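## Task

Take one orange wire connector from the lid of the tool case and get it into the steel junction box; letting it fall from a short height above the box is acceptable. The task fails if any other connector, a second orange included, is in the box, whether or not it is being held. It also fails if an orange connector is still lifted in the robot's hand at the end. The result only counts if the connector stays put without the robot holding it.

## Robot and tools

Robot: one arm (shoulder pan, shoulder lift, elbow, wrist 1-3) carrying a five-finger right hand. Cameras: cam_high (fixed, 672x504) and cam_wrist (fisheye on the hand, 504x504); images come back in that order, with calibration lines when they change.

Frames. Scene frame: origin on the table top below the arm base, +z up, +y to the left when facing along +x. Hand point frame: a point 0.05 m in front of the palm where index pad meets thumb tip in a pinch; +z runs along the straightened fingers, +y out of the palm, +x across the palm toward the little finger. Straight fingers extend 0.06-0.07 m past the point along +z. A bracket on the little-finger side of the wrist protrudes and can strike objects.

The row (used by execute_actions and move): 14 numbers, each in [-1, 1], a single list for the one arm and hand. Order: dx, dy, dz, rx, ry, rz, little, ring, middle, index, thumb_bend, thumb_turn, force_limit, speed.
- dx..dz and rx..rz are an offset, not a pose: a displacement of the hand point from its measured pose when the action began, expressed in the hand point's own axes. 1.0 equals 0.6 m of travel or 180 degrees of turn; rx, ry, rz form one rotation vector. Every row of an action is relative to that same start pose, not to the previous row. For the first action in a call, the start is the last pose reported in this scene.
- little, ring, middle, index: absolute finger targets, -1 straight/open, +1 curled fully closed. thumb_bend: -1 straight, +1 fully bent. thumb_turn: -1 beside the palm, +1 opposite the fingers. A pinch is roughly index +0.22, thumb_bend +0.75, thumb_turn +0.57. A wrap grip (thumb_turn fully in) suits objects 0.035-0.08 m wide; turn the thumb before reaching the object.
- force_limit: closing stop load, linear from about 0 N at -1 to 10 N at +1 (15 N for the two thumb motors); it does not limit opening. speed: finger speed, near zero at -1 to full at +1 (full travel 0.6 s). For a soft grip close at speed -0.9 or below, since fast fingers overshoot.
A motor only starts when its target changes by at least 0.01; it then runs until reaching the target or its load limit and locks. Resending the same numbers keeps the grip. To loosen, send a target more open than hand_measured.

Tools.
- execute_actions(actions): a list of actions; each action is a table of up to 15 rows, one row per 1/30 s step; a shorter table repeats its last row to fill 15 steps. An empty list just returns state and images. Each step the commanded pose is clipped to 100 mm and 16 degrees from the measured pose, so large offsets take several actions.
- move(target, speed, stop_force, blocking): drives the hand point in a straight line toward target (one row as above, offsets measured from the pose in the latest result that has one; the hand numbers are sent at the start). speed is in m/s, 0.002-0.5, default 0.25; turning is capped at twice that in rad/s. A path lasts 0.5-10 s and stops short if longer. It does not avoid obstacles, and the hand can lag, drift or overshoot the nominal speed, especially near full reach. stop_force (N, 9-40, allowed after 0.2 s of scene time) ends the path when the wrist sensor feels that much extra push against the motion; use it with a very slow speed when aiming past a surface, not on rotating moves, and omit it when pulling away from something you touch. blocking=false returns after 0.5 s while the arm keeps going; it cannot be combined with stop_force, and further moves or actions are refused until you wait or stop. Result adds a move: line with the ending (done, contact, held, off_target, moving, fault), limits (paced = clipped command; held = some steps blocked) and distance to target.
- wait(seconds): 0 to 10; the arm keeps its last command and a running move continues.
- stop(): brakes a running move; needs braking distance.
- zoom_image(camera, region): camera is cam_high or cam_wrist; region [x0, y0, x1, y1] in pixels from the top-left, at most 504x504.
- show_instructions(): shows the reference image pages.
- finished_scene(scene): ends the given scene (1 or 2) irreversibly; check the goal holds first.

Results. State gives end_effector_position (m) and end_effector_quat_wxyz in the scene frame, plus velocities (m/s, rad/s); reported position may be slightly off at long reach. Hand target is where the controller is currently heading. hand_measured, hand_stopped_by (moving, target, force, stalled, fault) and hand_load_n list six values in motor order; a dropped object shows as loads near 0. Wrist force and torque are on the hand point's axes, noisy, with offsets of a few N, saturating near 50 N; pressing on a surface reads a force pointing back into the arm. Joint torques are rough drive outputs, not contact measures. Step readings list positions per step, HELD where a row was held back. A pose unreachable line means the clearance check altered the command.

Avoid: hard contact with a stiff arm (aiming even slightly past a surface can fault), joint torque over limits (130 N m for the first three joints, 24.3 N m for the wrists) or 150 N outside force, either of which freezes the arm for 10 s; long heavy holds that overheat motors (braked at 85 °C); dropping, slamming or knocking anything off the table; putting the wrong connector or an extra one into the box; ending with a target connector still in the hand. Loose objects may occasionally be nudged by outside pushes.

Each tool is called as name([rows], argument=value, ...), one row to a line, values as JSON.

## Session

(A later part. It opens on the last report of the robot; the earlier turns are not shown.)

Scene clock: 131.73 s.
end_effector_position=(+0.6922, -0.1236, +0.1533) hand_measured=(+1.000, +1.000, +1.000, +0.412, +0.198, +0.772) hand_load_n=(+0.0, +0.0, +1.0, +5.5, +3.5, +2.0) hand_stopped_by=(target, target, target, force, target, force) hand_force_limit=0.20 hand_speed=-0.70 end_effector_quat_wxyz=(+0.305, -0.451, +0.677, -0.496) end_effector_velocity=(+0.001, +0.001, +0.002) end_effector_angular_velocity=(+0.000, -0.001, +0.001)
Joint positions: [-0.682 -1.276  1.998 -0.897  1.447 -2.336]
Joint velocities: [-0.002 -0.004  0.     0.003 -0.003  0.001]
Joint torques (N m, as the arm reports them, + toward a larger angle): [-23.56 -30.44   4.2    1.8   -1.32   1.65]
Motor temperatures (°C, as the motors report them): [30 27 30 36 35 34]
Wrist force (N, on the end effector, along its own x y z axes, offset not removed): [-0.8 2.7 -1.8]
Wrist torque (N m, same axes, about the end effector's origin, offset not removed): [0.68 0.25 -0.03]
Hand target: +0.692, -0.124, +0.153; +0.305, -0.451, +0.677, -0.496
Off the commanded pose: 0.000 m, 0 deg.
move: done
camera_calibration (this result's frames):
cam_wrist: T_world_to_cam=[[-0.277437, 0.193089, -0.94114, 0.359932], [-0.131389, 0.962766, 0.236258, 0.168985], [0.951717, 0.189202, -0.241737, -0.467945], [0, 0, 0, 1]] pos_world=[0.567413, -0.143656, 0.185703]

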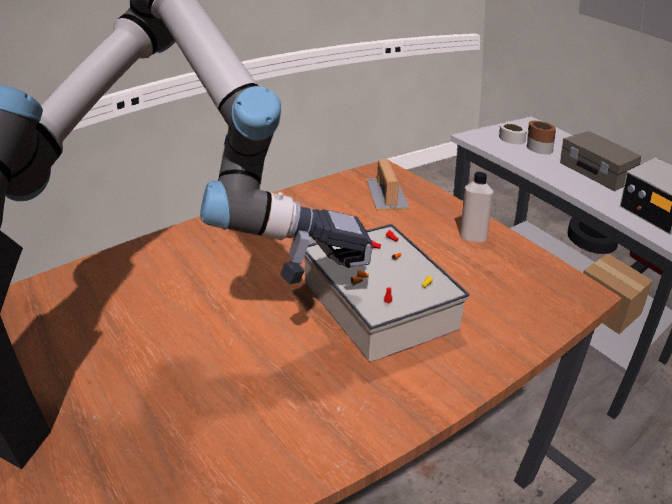

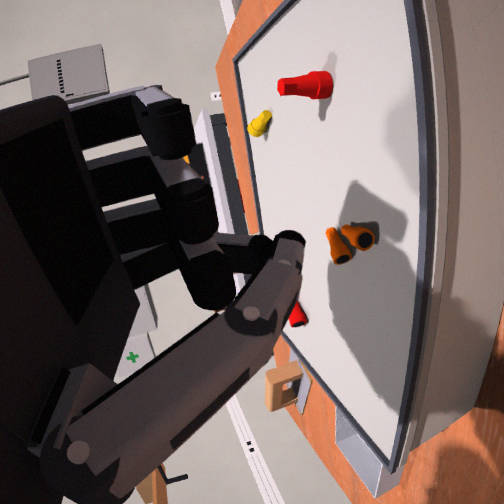

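move(target=[-0.154,-0.058,0.154,-0.009,0.237,0.081,1,1,1,-0.1,0.2,0.78,0.2,0.5], speed=0.12)

Scene clock: 144.13 s.
end_effector_position=(+0.8200, -0.0798, +0.1532) hand_measured=(+1.000, +1.000, +1.000, -0.100, +0.200, +0.772) hand_load_n=(+0.0, +0.0, +1.0, +0.0, +0.0, +3.0) hand_stopped_by=(target, target, target, target, target, force) hand_force_limit=0.20 hand_speed=0.50 end_effector_quat_wxyz=(+0.092, -0.157, +0.798, -0.574) end_effector_velocity=(+0.001, +0.001, -0.001) end_effector_angular_velocity=(-0.000, +0.003, -0.015)
Joint positions: [-0.404 -1.011  0.976  0.54   2.105 -1.876]
Joint velocities: [ 0.003  0.014 -0.03   0.034  0.005  0.012]
Joint torques (N m, as the arm reports them, + toward a larger angle): [-11.05 -33.18 -18.36   3.86   4.69   1.62]
Motor temperatures (°C, as the motors report them): [30 27 30 36 35 34]
Wrist force (N, on the end effector, along its own x y z axes, offset not removed): [-0.3 2.8 -0.6]
Wrist torque (N m, same axes, about the end effector's origin, offset not removed): [0.58 0.14 0.02]
Hand target: +0.820, -0.080, +0.153; +0.091, -0.157, +0.798, -0.574
Off the commanded pose: 0.000 m, 0 deg.
move: done
camera_calibration (this result's frames):
cam_wrist: T_world_to_cam=[[-0.0592383, 0.335012, -0.94035, 0.219103], [0.588445, 0.772654, 0.238198, -0.462104], [0.806364, -0.539234, -0.242907, -0.536675], [0, 0, 0, 1]] pos_world=[0.717657, -0.00574899, 0.185744]

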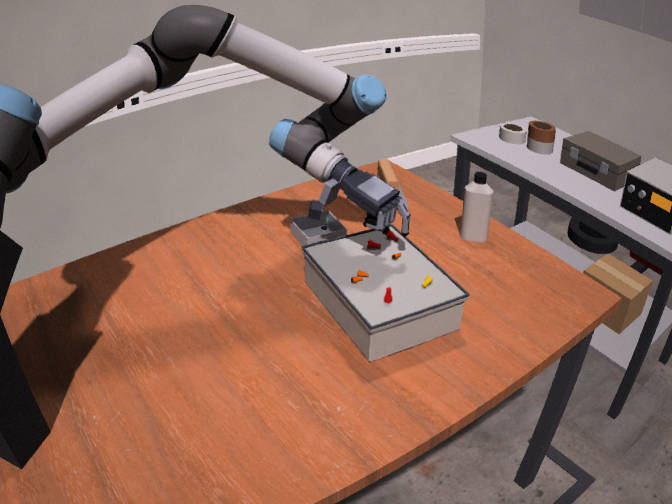

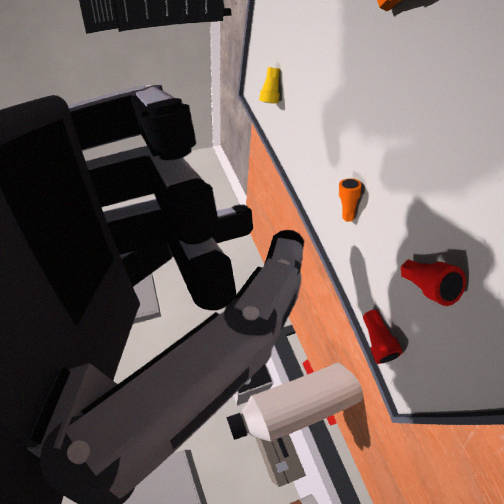

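move(target=[0.0097,0.065,0.021,0,0,0,1,1,1,-0.1,0.2,0.78,0.2,0.5], speed=0.04)

zoom_image(camera="cam_wrist", region=[190,140,390,320])

Scene clock: 159.00 s.
end_effector_position=(+0.8131, -0.0817, +0.1126) hand_measured=(+1.000, +1.000, +1.000, -0.100, +0.200, +0.772) hand_load_n=(+0.0, +0.0, +1.0, +0.0, +0.0, +3.0) hand_stopped_by=(target, target, target, target, target, force) hand_force_limit=0.20 hand_speed=0.50 end_effector_quat_wxyz=(+0.092, -0.157, +0.798, -0.574) end_effector_velocity=(+0.001, +0.001, -0.002) end_effector_angular_velocity=(+0.000, -0.001, +0.001)
Joint positions: [-0.363 -0.944  0.944  0.518  2.141 -1.853]
Joint velocities: [ 0.002  0.003 -0.005 -0.     0.002  0.001]
Joint torques (N m, as the arm reports them, + toward a larger angle): [-12.9  -33.6  -17.74  -0.42   4.42   1.71]
Motor temperatures (°C, as the motors report them): [30 27 30 36 35 34]
Wrist force (N, on the end effector, along its own x y z axes, offset not removed): [-0.4 3.6 -2.2]
Wrist torque (N m, same axes, about the end effector's origin, offset not removed): [0.77 0.22 0.04]
Hand target: +0.813, -0.082, +0.112; +0.092, -0.157, +0.798, -0.574
Off the commanded pose: 0.000 m, 0 deg.
move: done
camera_calibration (this result's frames):
cam_wrist: T_world_to_cam=[[-0.0592242, 0.33504, -0.940341, 0.181157], [0.588458, 0.772636, 0.238225, -0.446915], [0.806356, -0.539242, -0.242916, -0.541938], [0, 0, 0, 1]] pos_world=[0.710715, -0.00762838, 0.145171]

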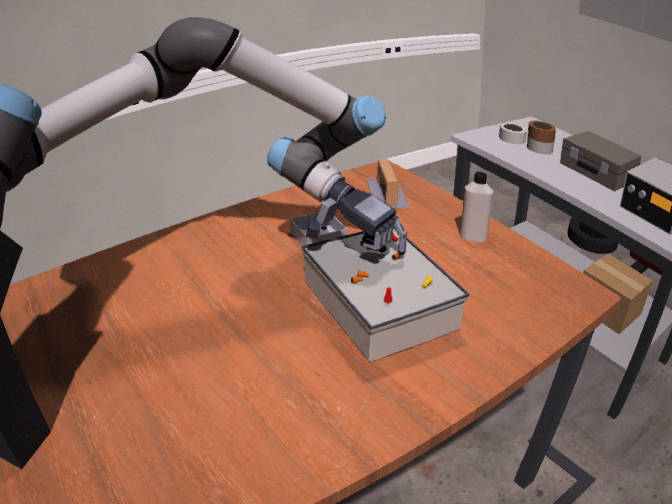

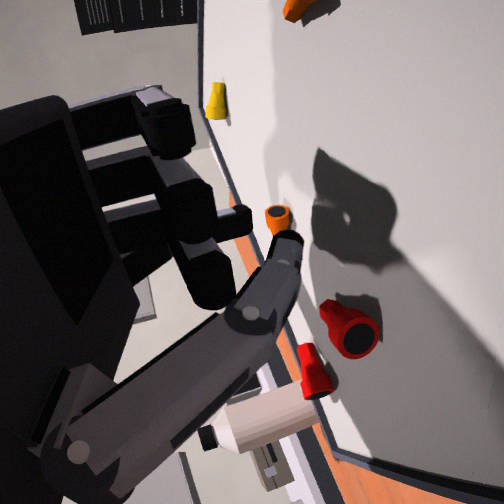

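Region (190, 140, 390, 320) of cam_wrist's 504x504 image, scaled by 2.520, with more detail than that image has; it fills the top 454 rows of this view, and the rest is white.

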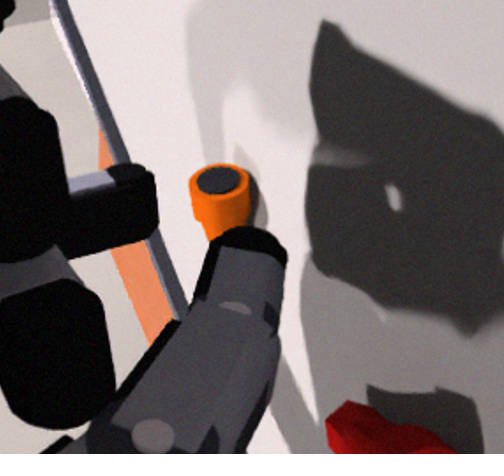

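move(target=[0.004,0.035,0.012,0,0,0,1,1,1,-0.1,0.2,0.78,0.2,0.5], speed=0.007, stop_force=9)

zoom_image(camera="cam_wrist", region=[190,140,390,320])

Scene clock: 164.20 s.
end_effector_position=(+0.8118, -0.0822, +0.1023) hand_measured=(+1.000, +1.000, +1.000, -0.100, +0.204, +0.772) hand_load_n=(+0.0, +0.0, +0.5, +0.0, -4.0, +3.0) hand_stopped_by=(target, target, target, target, target, force) hand_force_limit=0.20 hand_speed=0.50 end_effector_quat_wxyz=(+0.092, -0.157, +0.798, -0.574) end_effector_velocity=(-0.000, -0.001, +0.003) end_effector_angular_velocity=(-0.003, +0.001, -0.001)
Joint positions: [-0.353 -0.925  0.931  0.514  2.15  -1.847]
Joint velocities: [-0.003 -0.005  0.004  0.     0.    -0.003]
Joint torques (N m, as the arm reports them, + toward a larger angle): [-24.79 -39.7    0.5    1.79  -2.14  -2.07]
Motor temperatures (°C, as the motors report them): [30 27 30 36 35 34]
Wrist force (N, on the end effector, along its own x y z axes, offset not removed): [-1.5 -8.2 -12.6]
Wrist torque (N m, same axes, about the end effector's origin, offset not removed): [0.37 0.38 -0.14]
Hand target: +0.812, -0.082, +0.103; +0.092, -0.157, +0.798, -0.574
Off the commanded pose: 0.012 m, 0 deg.
move: contact
camera_calibration (this result's frames):
cam_wrist: T_world_to_cam=[[-0.0588195, 0.334753, -0.940468, 0.171249], [0.588325, 0.772729, 0.238252, -0.443228], [0.806482, -0.539287, -0.242395, -0.543815], [0, 0, 0, 1]] pos_world=[0.709412, -0.00810335, 0.134836]

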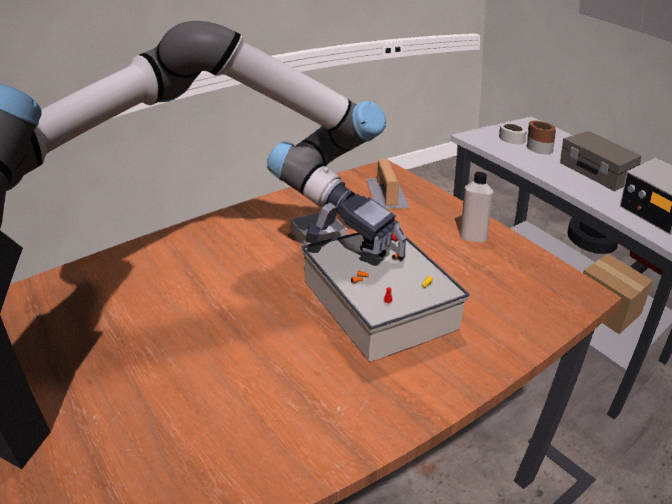

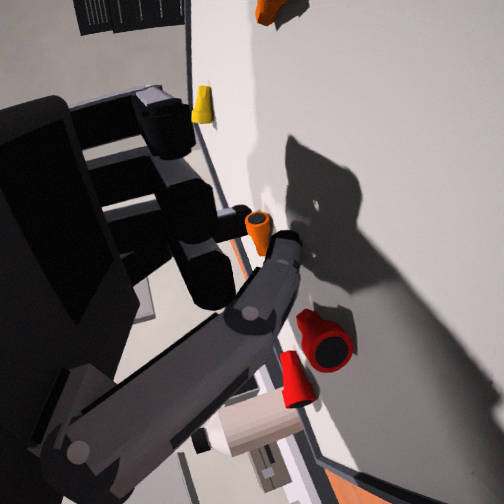

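Region (190, 140, 390, 320) of cam_wrist's 504x504 image, scaled by 2.520, with more detail than that image has; it fills the top 454 rows of this view, and the rest is white.

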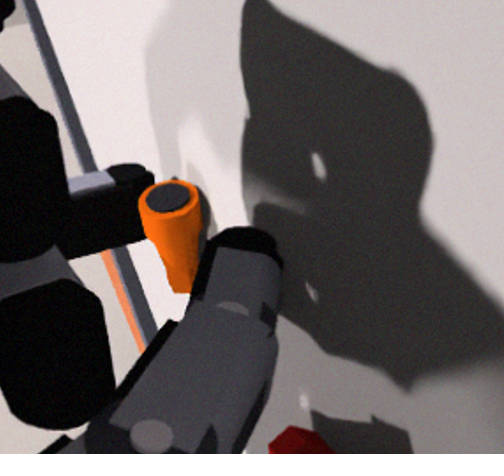

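execute_actions([
  [[0,-0.002,-0.0006,0,0,0,1,1,1,-0.1,0.2,0.78,0.0,-0.7]],
  [[0,0,0,0,0,0,1,1,1,0.15,0.2,0.78,0.0,-0.7]],
  [[0,0,0,0,0,0,1,1,1,0.15,0.2,0.78,0.0,-0.7]],
  [[0,0,0,0,0,0,1,1,1,0.15,0.2,0.78,0.0,-0.7]],
])

zoom_image(camera="cam_wrist", region=[190,140,390,320])

Scene clock: 173.40 s.
end_effector_position=(+0.8118, -0.0822, +0.1036) hand_measured=(+1.000, +1.000, +1.000, +0.150, +0.202, +0.772) hand_load_n=(+0.0, +0.0, +1.0, +0.0, -1.0, +3.0) hand_stopped_by=(target, target, target, target, target, force) hand_force_limit=0.00 hand_speed=-0.70 end_effector_quat_wxyz=(+0.092, -0.157, +0.798, -0.574) end_effector_velocity=(-0.000, +0.000, +0.000) end_effector_angular_velocity=(+0.000, -0.000, -0.000)
Joint positions: [-0.355 -0.928  0.933  0.514  2.149 -1.847]
Joint velocities: [ 0.    -0.001  0.001 -0.    -0.     0.   ]
Joint torques (N m, as the arm reports them, + toward a larger angle): [-26.81 -44.92  -2.75  -0.27  -1.03  -1.62]
Motor temperatures (°C, as the motors report them): [30 27 30 36 35 34]
Wrist force (N, on the end effector, along its own x y z axes, offset not removed): [0.3 -0.5 -2.7]
Wrist torque (N m, same axes, about the end effector's origin, offset not removed): [0.39 0.01 0.01]
Hand target: +0.812, -0.082, +0.104; +0.092, -0.157, +0.798, -0.574
Off the commanded pose: 0.000 m, 0 deg.
Step readings (end_effector_position; steps 1 to 15: 1st action; 16 to 30: 2nd action; 31 to 45: 3rd action; 46 to 60: 4th action):
0: (+0.8118, -0.0822, +0.1026)
1: (+0.8118, -0.0822, +0.1026)
2: (+0.8118, -0.0822, +0.1028)
4: (+0.8118, -0.0822, +0.1031)
8: (+0.8118, -0.0822, +0.1034)
15: (+0.8118, -0.0822, +0.1035)
16: (+0.8118, -0.0822, +0.1036)
17: (+0.8118, -0.0822, +0.1036)
19: (+0.8118, -0.0822, +0.1036)
23: (+0.8118, -0.0822, +0.1036)
30: (+0.8118, -0.0822, +0.1036)
31: (+0.8118, -0.0822, +0.1036)
32: (+0.8118, -0.0822, +0.1036)
34: (+0.8118, -0.0822, +0.1036)
38: (+0.8118, -0.0822, +0.1036)
45: (+0.8118, -0.0822, +0.1036)
46: (+0.8118, -0.0822, +0.1036)
47: (+0.8118, -0.0822, +0.1036)
49: (+0.8118, -0.0822, +0.1036)
53: (+0.8118, -0.0822, +0.1036)
60: end_effector_position above
camera_calibration (this result's frames):
cam_wrist: T_world_to_cam=[[-0.058845, 0.334764, -0.940463, 0.172437], [0.588342, 0.772719, 0.238242, -0.44353], [0.806468, -0.539295, -0.242426, -0.543558], [0, 0, 0, 1]] pos_world=[0.709457, -0.00813971, 0.136066]

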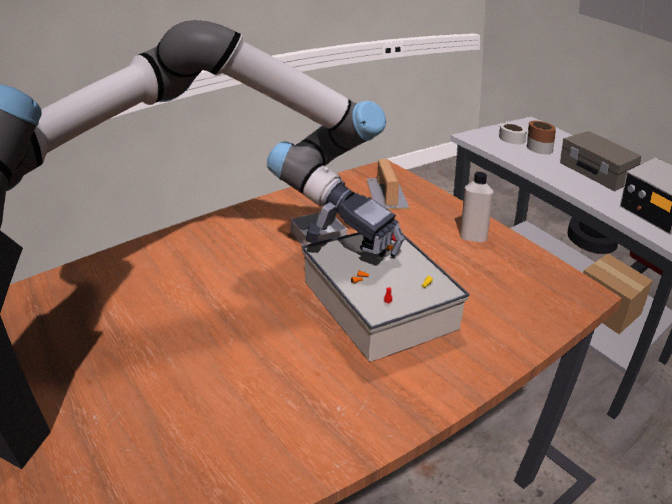

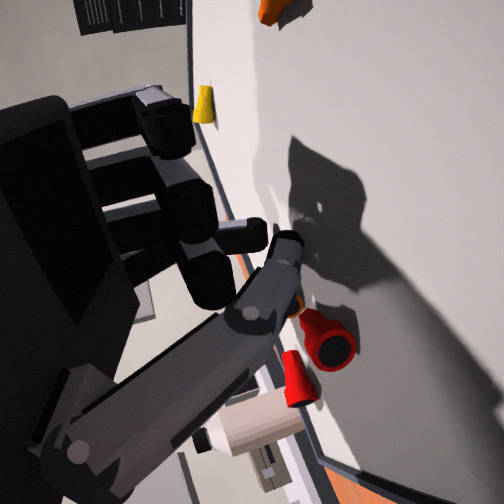

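Region (190, 140, 390, 320) of cam_wrist's 504x504 image, scaled by 2.520, with more detail than that image has; it fills the top 454 rows of this view, and the rest is white.

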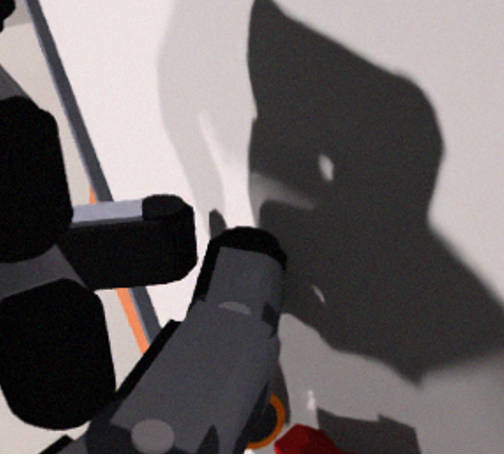

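move(target=[-0.003,-0.08,-0.027,0,0,0,1,1,1,-0.1,0.2,0.78,0.0,0.5], speed=0.06)

Scene clock: 176.87 s.
end_effector_position=(+0.8151, -0.0812, +0.1539) hand_measured=(+1.000, +1.000, +1.000, -0.100, +0.202, +0.772) hand_load_n=(+0.0, +0.0, +1.0, +0.0, +0.0, +3.0) hand_stopped_by=(target, target, target, target, target, force) hand_force_limit=0.00 hand_speed=0.50 end_effector_quat_wxyz=(+0.092, -0.157, +0.798, -0.574) end_effector_velocity=(-0.001, +0.000, +0.001) end_effector_angular_velocity=(+0.000, +0.002, -0.001)
Joint positions: [-0.406 -1.023  1.003  0.524  2.104 -1.877]
Joint velocities: [-0.001 -0.003  0.005  0.    -0.001 -0.001]
Joint torques (N m, as the arm reports them, + toward a larger angle): [-27.01 -47.25  -2.24   3.78  -0.72  -1.75]
Motor temperatures (°C, as the motors report them): [30 27 30 36 35 34]
Wrist force (N, on the end effector, along its own x y z axes, offset not removed): [-0.7 2.8 -3.0]
Wrist torque (N m, same axes, about the end effector's origin, offset not removed): [0.69 0.25 0.02]
Hand target: +0.815, -0.081, +0.154; +0.092, -0.157, +0.798, -0.574
Off the commanded pose: 0.000 m, 0 deg.
move: done
camera_calibration (this result's frames):
cam_wrist: T_world_to_cam=[[-0.0588634, 0.334725, -0.940476, 0.219671], [0.588338, 0.772734, 0.238201, -0.458275], [0.806469, -0.539297, -0.242417, -0.533448], [0, 0, 0, 1]] pos_world=[0.712761, -0.00709127, 0.186439]

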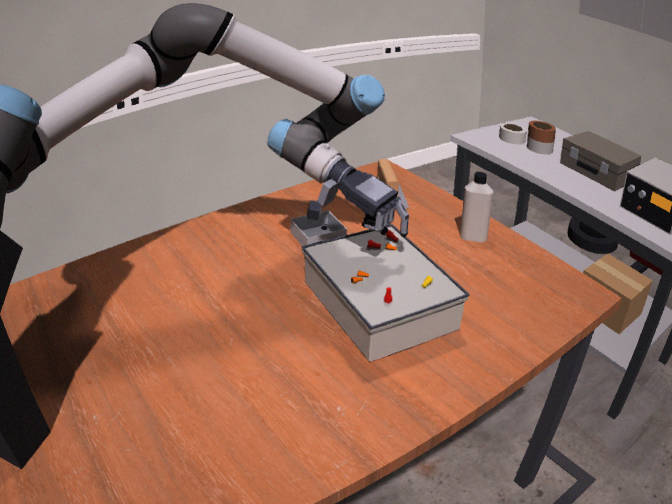

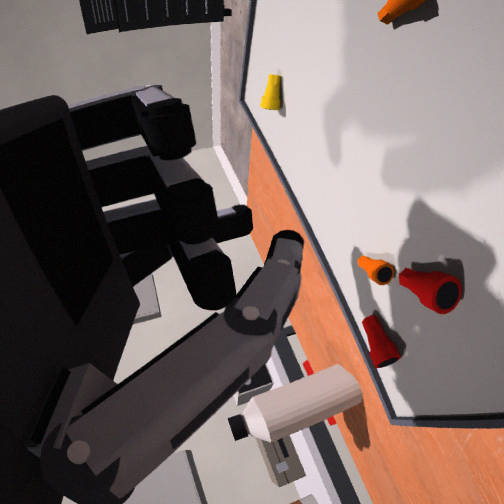

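move(target=[0.208,0.0435,-0.0335,-0.004,0.11,0.038,1,1,1,-0.1,0.2,0.78,0.0,0.5], speed=0.12)

Scene clock: 192.63 s.
end_effector_position=(+0.6883, -0.1001, +0.1399) hand_measured=(+1.000, +1.000, +1.000, -0.100, +0.202, +0.772) hand_load_n=(+0.0, +0.0, +1.0, +0.0, +0.0, +3.0) hand_stopped_by=(target, target, target, target, target, force) hand_force_limit=0.00 hand_speed=0.50 end_effector_quat_wxyz=(-0.013, -0.009, +0.814, -0.581) end_effector_velocity=(-0.001, +0.001, -0.000) end_effector_angular_velocity=(+0.001, -0.001, -0.004)
Joint positions: [-0.379 -1.007  1.147  0.783  2.156 -1.517]
Joint velocities: [ 0.001  0.     0.001  0.004 -0.001  0.005]
Joint torques (N m, as the arm reports them, + toward a larger angle): [-10.62 -31.91   0.49   4.34  -0.71   1.6 ]
Motor temperatures (°C, as the motors report them): [30 27 30 36 35 34]
Wrist force (N, on the end effector, along its own x y z axes, offset not removed): [0.1 2.3 -1.7]
Wrist torque (N m, same axes, about the end effector's origin, offset not removed): [0.62 0.19 0.02]
Hand target: +0.688, -0.100, +0.140; -0.014, -0.009, +0.814, -0.581
Off the commanded pose: 0.000 m, 0 deg.
move: done
camera_calibration (this result's frames):
cam_wrist: T_world_to_cam=[[0.0656715, 0.3345, -0.940105, 0.119501], [0.825466, 0.511111, 0.239523, -0.555294], [0.560618, -0.791754, -0.242553, -0.300817], [0, 0, 0, 1]] pos_world=[0.619172, 0.00567068, 0.172384]

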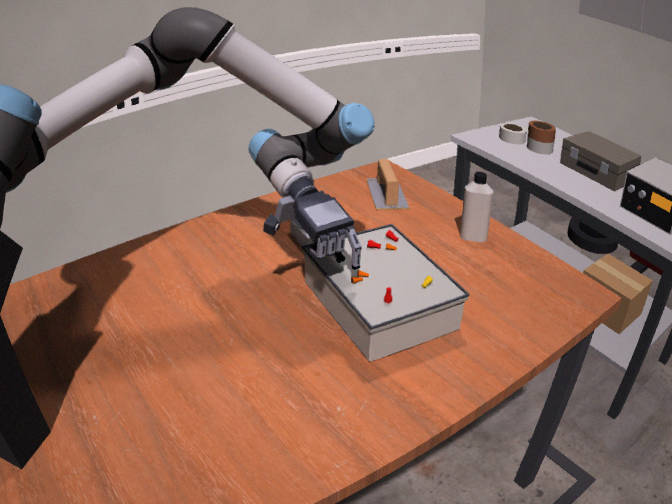

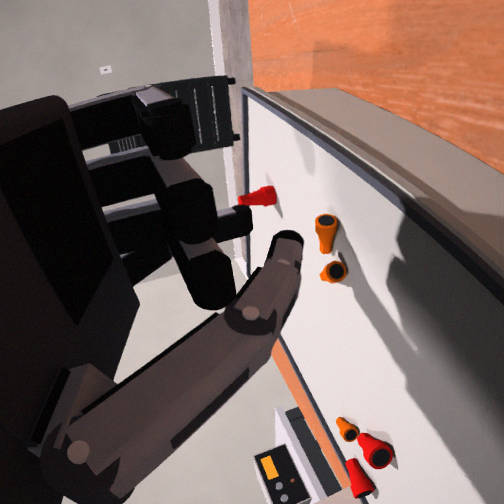

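move(target=[0.0085,0.047,0.016,0,0,0,1,1,1,-0.1,0.2,0.78,0.0,0.5], speed=0.03)

move(target=[-0.0015,0.035,0.012,0,0,0,1,1,1,-0.1,0.2,0.78,0.0,0.5], speed=0.007, stop_force=9)

zoom_image(camera="cam_wrist", region=[190,140,390,320])

Scene clock: 201.80 s.
end_effector_position=(+0.6823, -0.1000, +0.1104) hand_measured=(+1.000, +1.000, +1.000, -0.100, +0.202, +0.772) hand_load_n=(+0.0, +0.0, +1.0, +0.0, +0.0, +3.0) hand_stopped_by=(target, target, target, target, target, force) hand_force_limit=0.00 hand_speed=0.50 end_effector_quat_wxyz=(-0.013, -0.009, +0.814, -0.581) end_effector_velocity=(+0.000, +0.001, -0.003) end_effector_angular_velocity=(+0.001, -0.000, +0.001)
Joint positions: [-0.346 -0.954  1.119  0.775  2.176 -1.485]
Joint velocities: [ 0.003  0.005 -0.004 -0.     0.001  0.002]
Joint torques (N m, as the arm reports them, + toward a larger angle): [ -9.78 -33.42 -13.69   0.16   4.45   1.78]
Motor temperatures (°C, as the motors report them): [30 27 30 36 35 34]
Wrist force (N, on the end effector, along its own x y z axes, offset not removed): [0.2 3.0 -2.2]
Wrist torque (N m, same axes, about the end effector's origin, offset not removed): [0.71 0.10 0.07]
Hand target: +0.682, -0.100, +0.110; -0.013, -0.009, +0.814, -0.581
Off the commanded pose: 0.000 m, 0 deg.
move: done
camera_calibration (this result's frames):
cam_wrist: T_world_to_cam=[[0.0656821, 0.334523, -0.940096, 0.0922175], [0.825476, 0.511088, 0.239539, -0.543322], [0.560603, -0.79176, -0.242571, -0.304508], [0, 0, 0, 1]] pos_world=[0.61315, 0.00573909, 0.142975]

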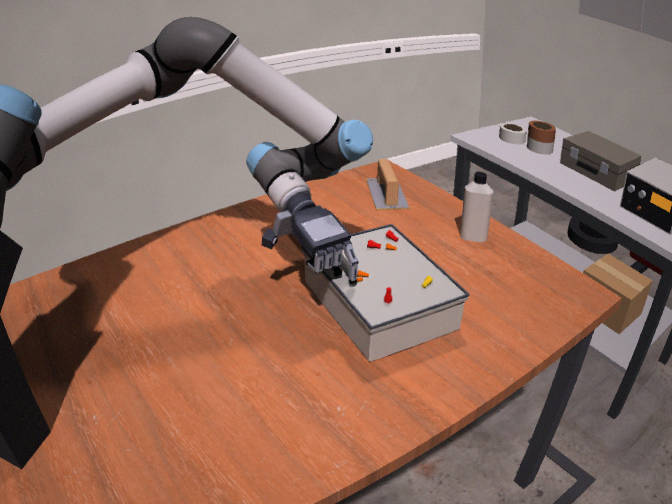

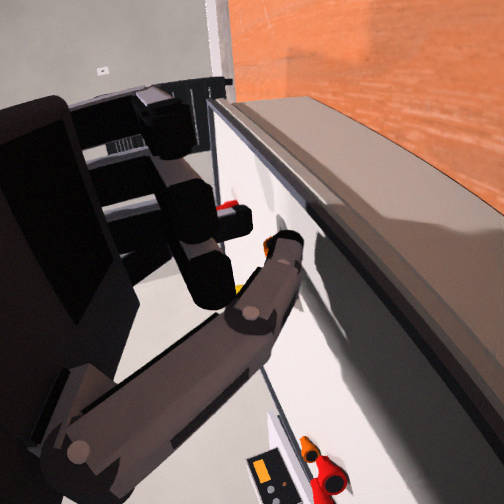

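Scene clock: 203.37 s.
end_effector_position=(+0.6824, -0.1000, +0.1022) hand_measured=(+1.000, +1.000, +1.000, -0.100, +0.204, +0.772) hand_load_n=(+0.0, +0.0, +0.5, +0.0, -4.0, +2.5) hand_stopped_by=(target, target, target, target, target, force) hand_force_limit=0.00 hand_speed=0.50 end_effector_quat_wxyz=(-0.013, -0.009, +0.814, -0.581) end_effector_velocity=(-0.000, -0.000, +0.002) end_effector_angular_velocity=(-0.000, +0.001, +0.002)
Joint positions: [-0.337 -0.936  1.102  0.779  2.181 -1.476]
Joint velocities: [-0.002 -0.005  0.005 -0.003 -0.001 -0.004]
Joint torques (N m, as the arm reports them, + toward a larger angle): [-23.52 -39.56   2.94  -1.1   -1.11  -1.79]
Motor temperatures (°C, as the motors report them): [30 27 30 36 35 34]
Wrist force (N, on the end effector, along its own x y z axes, offset not removed): [-0.2 -6.5 -10.7]
Wrist torque (N m, same axes, about the end effector's origin, offset not removed): [0.47 0.31 -0.09]
Hand target: +0.682, -0.100, +0.102; -0.013, -0.009, +0.814, -0.581
Off the commanded pose: 0.014 m, 0 deg.
move: contact
camera_calibration (this result's frames):
cam_wrist: T_world_to_cam=[[0.0656207, 0.334188, -0.940219, 0.0844519], [0.825487, 0.511179, 0.239305, -0.541376], [0.560593, -0.791842, -0.242324, -0.306549], [0, 0, 0, 1]] pos_world=[0.613206, 0.00577843, 0.134673]

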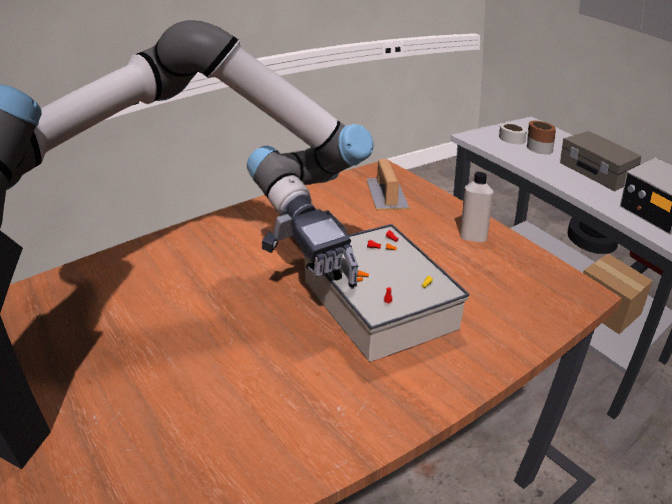

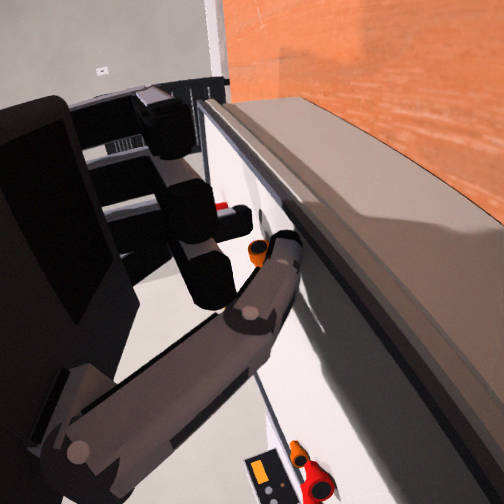

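Region (190, 140, 390, 320) of cam_wrist's 504x504 image, scaled by 2.520, with more detail than that image has; it fills the top 454 rows of this view, and the rest is white.

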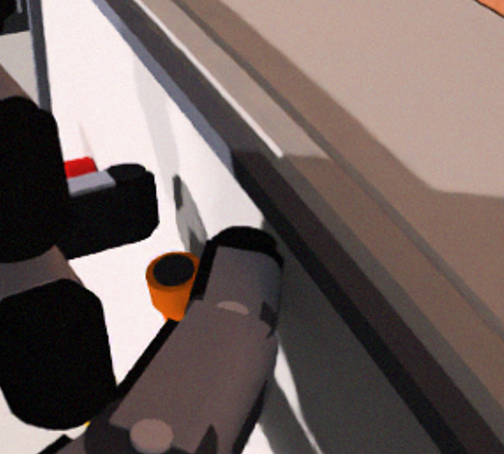

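Opening at y≈245 now. Try.

execute_actions([
  [[0,-0.002,-0.0006,0,0,0,1,1,1,-0.1,0.2,0.78,0.0,-0.7]],
  [[0,0,0,0,0,0,1,1,1,0.25,0.2,0.78,0.0,-0.7]],
  [[0,0,0,0,0,0,1,1,1,0.25,0.2,0.78,0.0,-0.7]],
  [[0,0,0,0,0,0,1,1,1,0.25,0.2,0.78,0.0,-0.7]],
  [[0,0,0,0,0,0,1,1,1,0.25,0.2,0.78,0.0,-0.7]],
])

zoom_image(camera="cam_wrist", region=[190,140,390,320])

Scene clock: 208.80 s.
end_effector_position=(+0.6824, -0.1000, +0.1034) hand_measured=(+1.000, +1.000, +1.000, +0.250, +0.202, +0.772) hand_load_n=(+0.0, +0.0, +1.0, +0.0, -1.0, +2.5) hand_stopped_by=(target, target, target, target, target, force) hand_force_limit=0.00 hand_speed=-0.70 end_effector_quat_wxyz=(-0.013, -0.009, +0.814, -0.581) end_effector_velocity=(-0.001, -0.001, +0.000) end_effector_angular_velocity=(-0.001, +0.001, -0.001)
Joint positions: [-0.338 -0.938  1.105  0.778  2.181 -1.478]
Joint velocities: [-0.001 -0.     0.002  0.     0.001  0.   ]
Joint torques (N m, as the arm reports them, + toward a larger angle): [-25.4  -43.97  -0.38  -0.09  -0.81  -1.54]
Motor temperatures (°C, as the motors report them): [30 27 30 36 35 34]
Wrist force (N, on the end effector, along its own x y z axes, offset not removed): [0.8 0.6 -2.4]
Wrist torque (N m, same axes, about the end effector's origin, offset not removed): [0.49 0.07 -0.03]
Hand target: +0.682, -0.100, +0.103; -0.013, -0.009, +0.814, -0.581
Off the commanded pose: 0.000 m, 0 deg.
Step readings (end_effector_position; steps 1 to 15: 1st action; 16 to 30: 2nd action; 31 to 45: 3rd action; 46 to 60: 4th action; 61 to 75: 5th action):
0: (+0.6824, -0.1000, +0.1024)
1: (+0.6824, -0.1000, +0.1024)
2: (+0.6824, -0.1000, +0.1026)
4: (+0.6824, -0.1000, +0.1029)
8: (+0.6824, -0.1000, +0.1033)
15: (+0.6824, -0.1000, +0.1034)
16: (+0.6824, -0.1000, +0.1034)
17: (+0.6824, -0.1000, +0.1034)
19: (+0.6824, -0.1000, +0.1034)
23: (+0.6824, -0.1000, +0.1034)
30: (+0.6824, -0.1000, +0.1034)
31: (+0.6824, -0.1000, +0.1034)
32: (+0.6824, -0.1000, +0.1034)
34: (+0.6824, -0.1000, +0.1034)
38: (+0.6824, -0.1000, +0.1034)
45: (+0.6824, -0.1000, +0.1034)
46: (+0.6824, -0.1000, +0.1034)
47: (+0.6824, -0.1000, +0.1034)
49: (+0.6824, -0.1000, +0.1034)
53: (+0.6824, -0.1000, +0.1034)
60: (+0.6824, -0.1000, +0.1034)
61: (+0.6824, -0.1000, +0.1034)
62: (+0.6824, -0.1000, +0.1034)
64: (+0.6824, -0.1000, +0.1034)
68: (+0.6824, -0.1000, +0.1034)
75: end_effector_position above
camera_calibration (this result's frames):
cam_wrist: T_world_to_cam=[[0.0656072, 0.334208, -0.940213, 0.0856333], [0.825497, 0.511165, 0.239301, -0.541677], [0.56058, -0.791843, -0.242351, -0.306296], [0, 0, 0, 1]] pos_world=[0.613238, 0.0057281, 0.135906]

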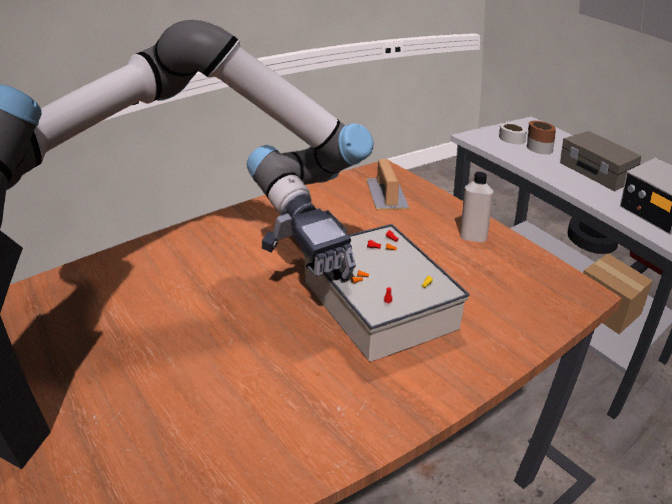

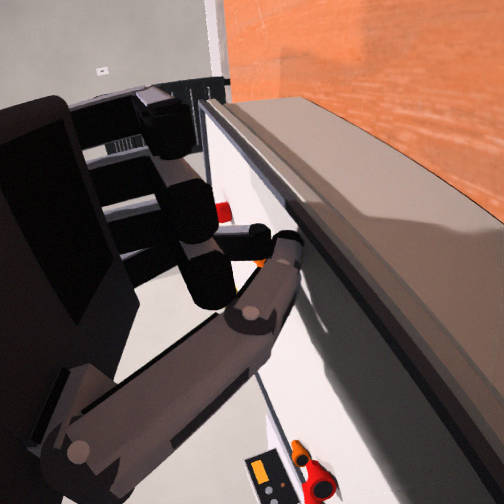

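Region (190, 140, 390, 320) of cam_wrist's 504x504 image, scaled by 2.520, with more detail than that image has; it fills the top 454 rows of this view, and the rest is white.

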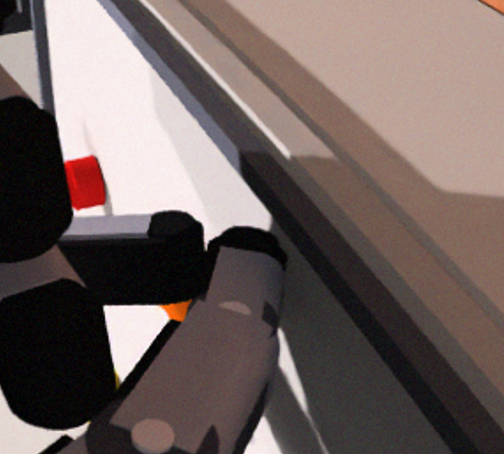

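move(target=[0,-0.035,-0.012,0,0,0,1,1,1,-0.1,0.2,0.78,0.0,0.5], speed=0.04)

move(target=[-0.028,0,0,0,0,0,1,1,1,-0.1,0.2,0.78,0.0,0.5], speed=0.04)

zoom_image(camera="cam_high", region=[290,220,420,320])

Scene clock: 216.70 s.
end_effector_position=(+0.6831, -0.1000, +0.1254) hand_measured=(+1.000, +1.000, +1.000, -0.100, +0.202, +0.772) hand_load_n=(+0.0, +0.0, +1.0, +0.0, +0.0, +3.0) hand_stopped_by=(target, target, target, target, target, force) hand_force_limit=0.00 hand_speed=0.50 end_effector_quat_wxyz=(-0.013, -0.009, +0.814, -0.581) end_effector_velocity=(-0.000, +0.000, +0.002) end_effector_angular_velocity=(-0.000, +0.001, +0.000)
Joint positions: [-0.362 -0.985  1.143  0.773  2.167 -1.501]
Joint velocities: [-0.002 -0.004  0.004 -0.    -0.001 -0.002]
Joint torques (N m, as the arm reports them, + toward a larger angle): [-25.56 -44.78   0.61   0.02  -0.54  -1.51]
Motor temperatures (°C, as the motors report them): [30 27 30 36 35 34]
Wrist force (N, on the end effector, along its own x y z axes, offset not removed): [-0.3 3.0 -2.8]
Wrist torque (N m, same axes, about the end effector's origin, offset not removed): [0.78 0.23 0.02]
Hand target: +0.683, -0.100, +0.126; -0.013, -0.009, +0.814, -0.581
Off the commanded pose: 0.000 m, 0 deg.
move: done
camera_calibration (this result's frames):
cam_wrist: T_world_to_cam=[[0.0655978, 0.334182, -0.940223, 0.106275], [0.8255, 0.511171, 0.239278, -0.547532], [0.560577, -0.79185, -0.242336, -0.301352], [0, 0, 0, 1]] pos_world=[0.613947, 0.00574159, 0.157907]

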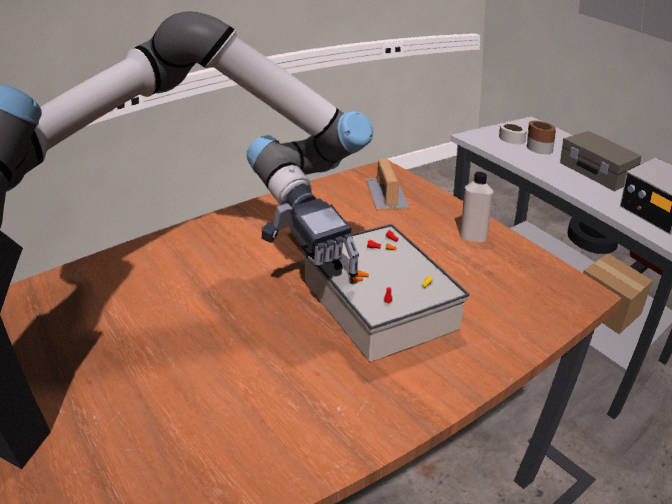

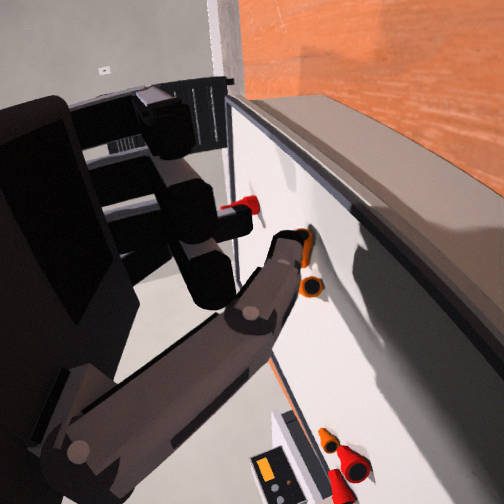

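Scene clock: 217.53 s.
end_effector_position=(+0.6997, -0.1000, +0.1249) hand_measured=(+1.000, +1.000, +1.000, -0.100, +0.202, +0.772) hand_load_n=(+0.0, +0.0, +1.0, +0.0, +0.0, +3.0) hand_stopped_by=(target, target, target, target, target, force) hand_force_limit=0.00 hand_speed=0.50 end_effector_quat_wxyz=(-0.013, -0.009, +0.814, -0.581) end_effector_velocity=(+0.001, +0.000, -0.000) end_effector_angular_velocity=(+0.000, +0.001, -0.001)
Joint positions: [-0.364 -0.956  1.069  0.817  2.166 -1.503]
Joint velocities: [-0.     0.004 -0.008  0.007 -0.001  0.   ]
Joint torques (N m, as the arm reports them, + toward a larger angle): [-26.46 -32.2  -15.74   4.5   -0.37   0.03]
Motor temperatures (°C, as the motors report them): [30 27 30 36 35 34]
Wrist force (N, on the end effector, along its own x y z axes, offset not removed): [0.4 3.8 -1.7]
Wrist torque (N m, same axes, about the end effector's origin, offset not removed): [0.82 0.10 0.06]
Hand target: +0.700, -0.100, +0.125; -0.013, -0.009, +0.814, -0.581
Off the commanded pose: 0.000 m, 0 deg.
move: done
camera_calibration (this result's frames):
cam_wrist: T_world_to_cam=[[0.0655029, 0.33425, -0.940206, 0.104757], [0.825458, 0.511247, 0.239261, -0.561073], [0.56065, -0.791772, -0.242421, -0.31085], [0, 0, 0, 1]] pos_world=[0.630558, 0.00571029, 0.157379]

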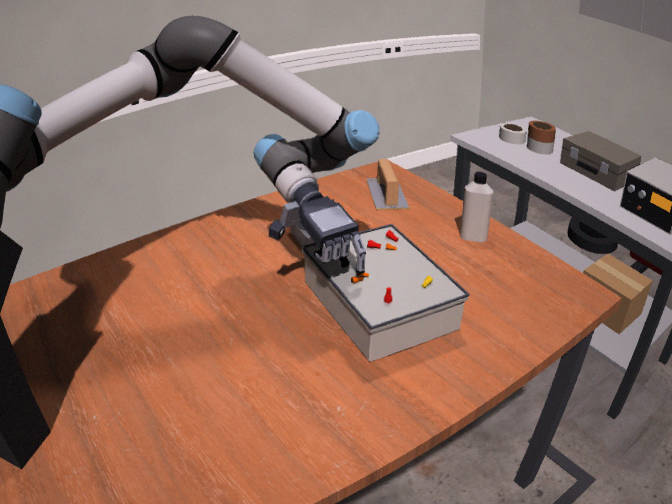

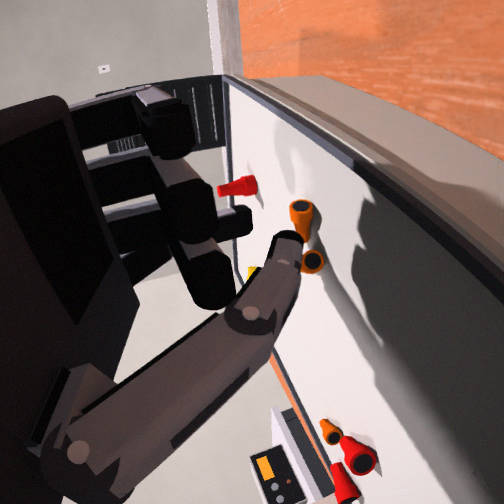

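Region (290, 220, 420, 320) of cam_high's 672x504 image, scaled by 3.877, with more detail than that image has; it fills the top 388 rows of this view, and the rest is white.

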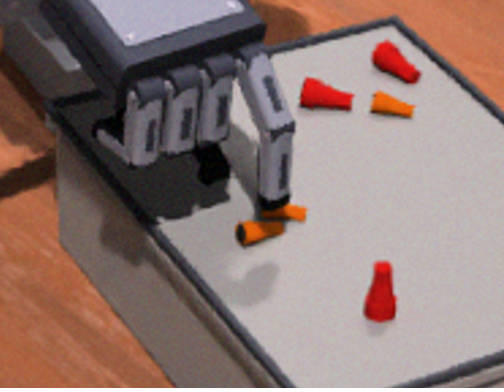

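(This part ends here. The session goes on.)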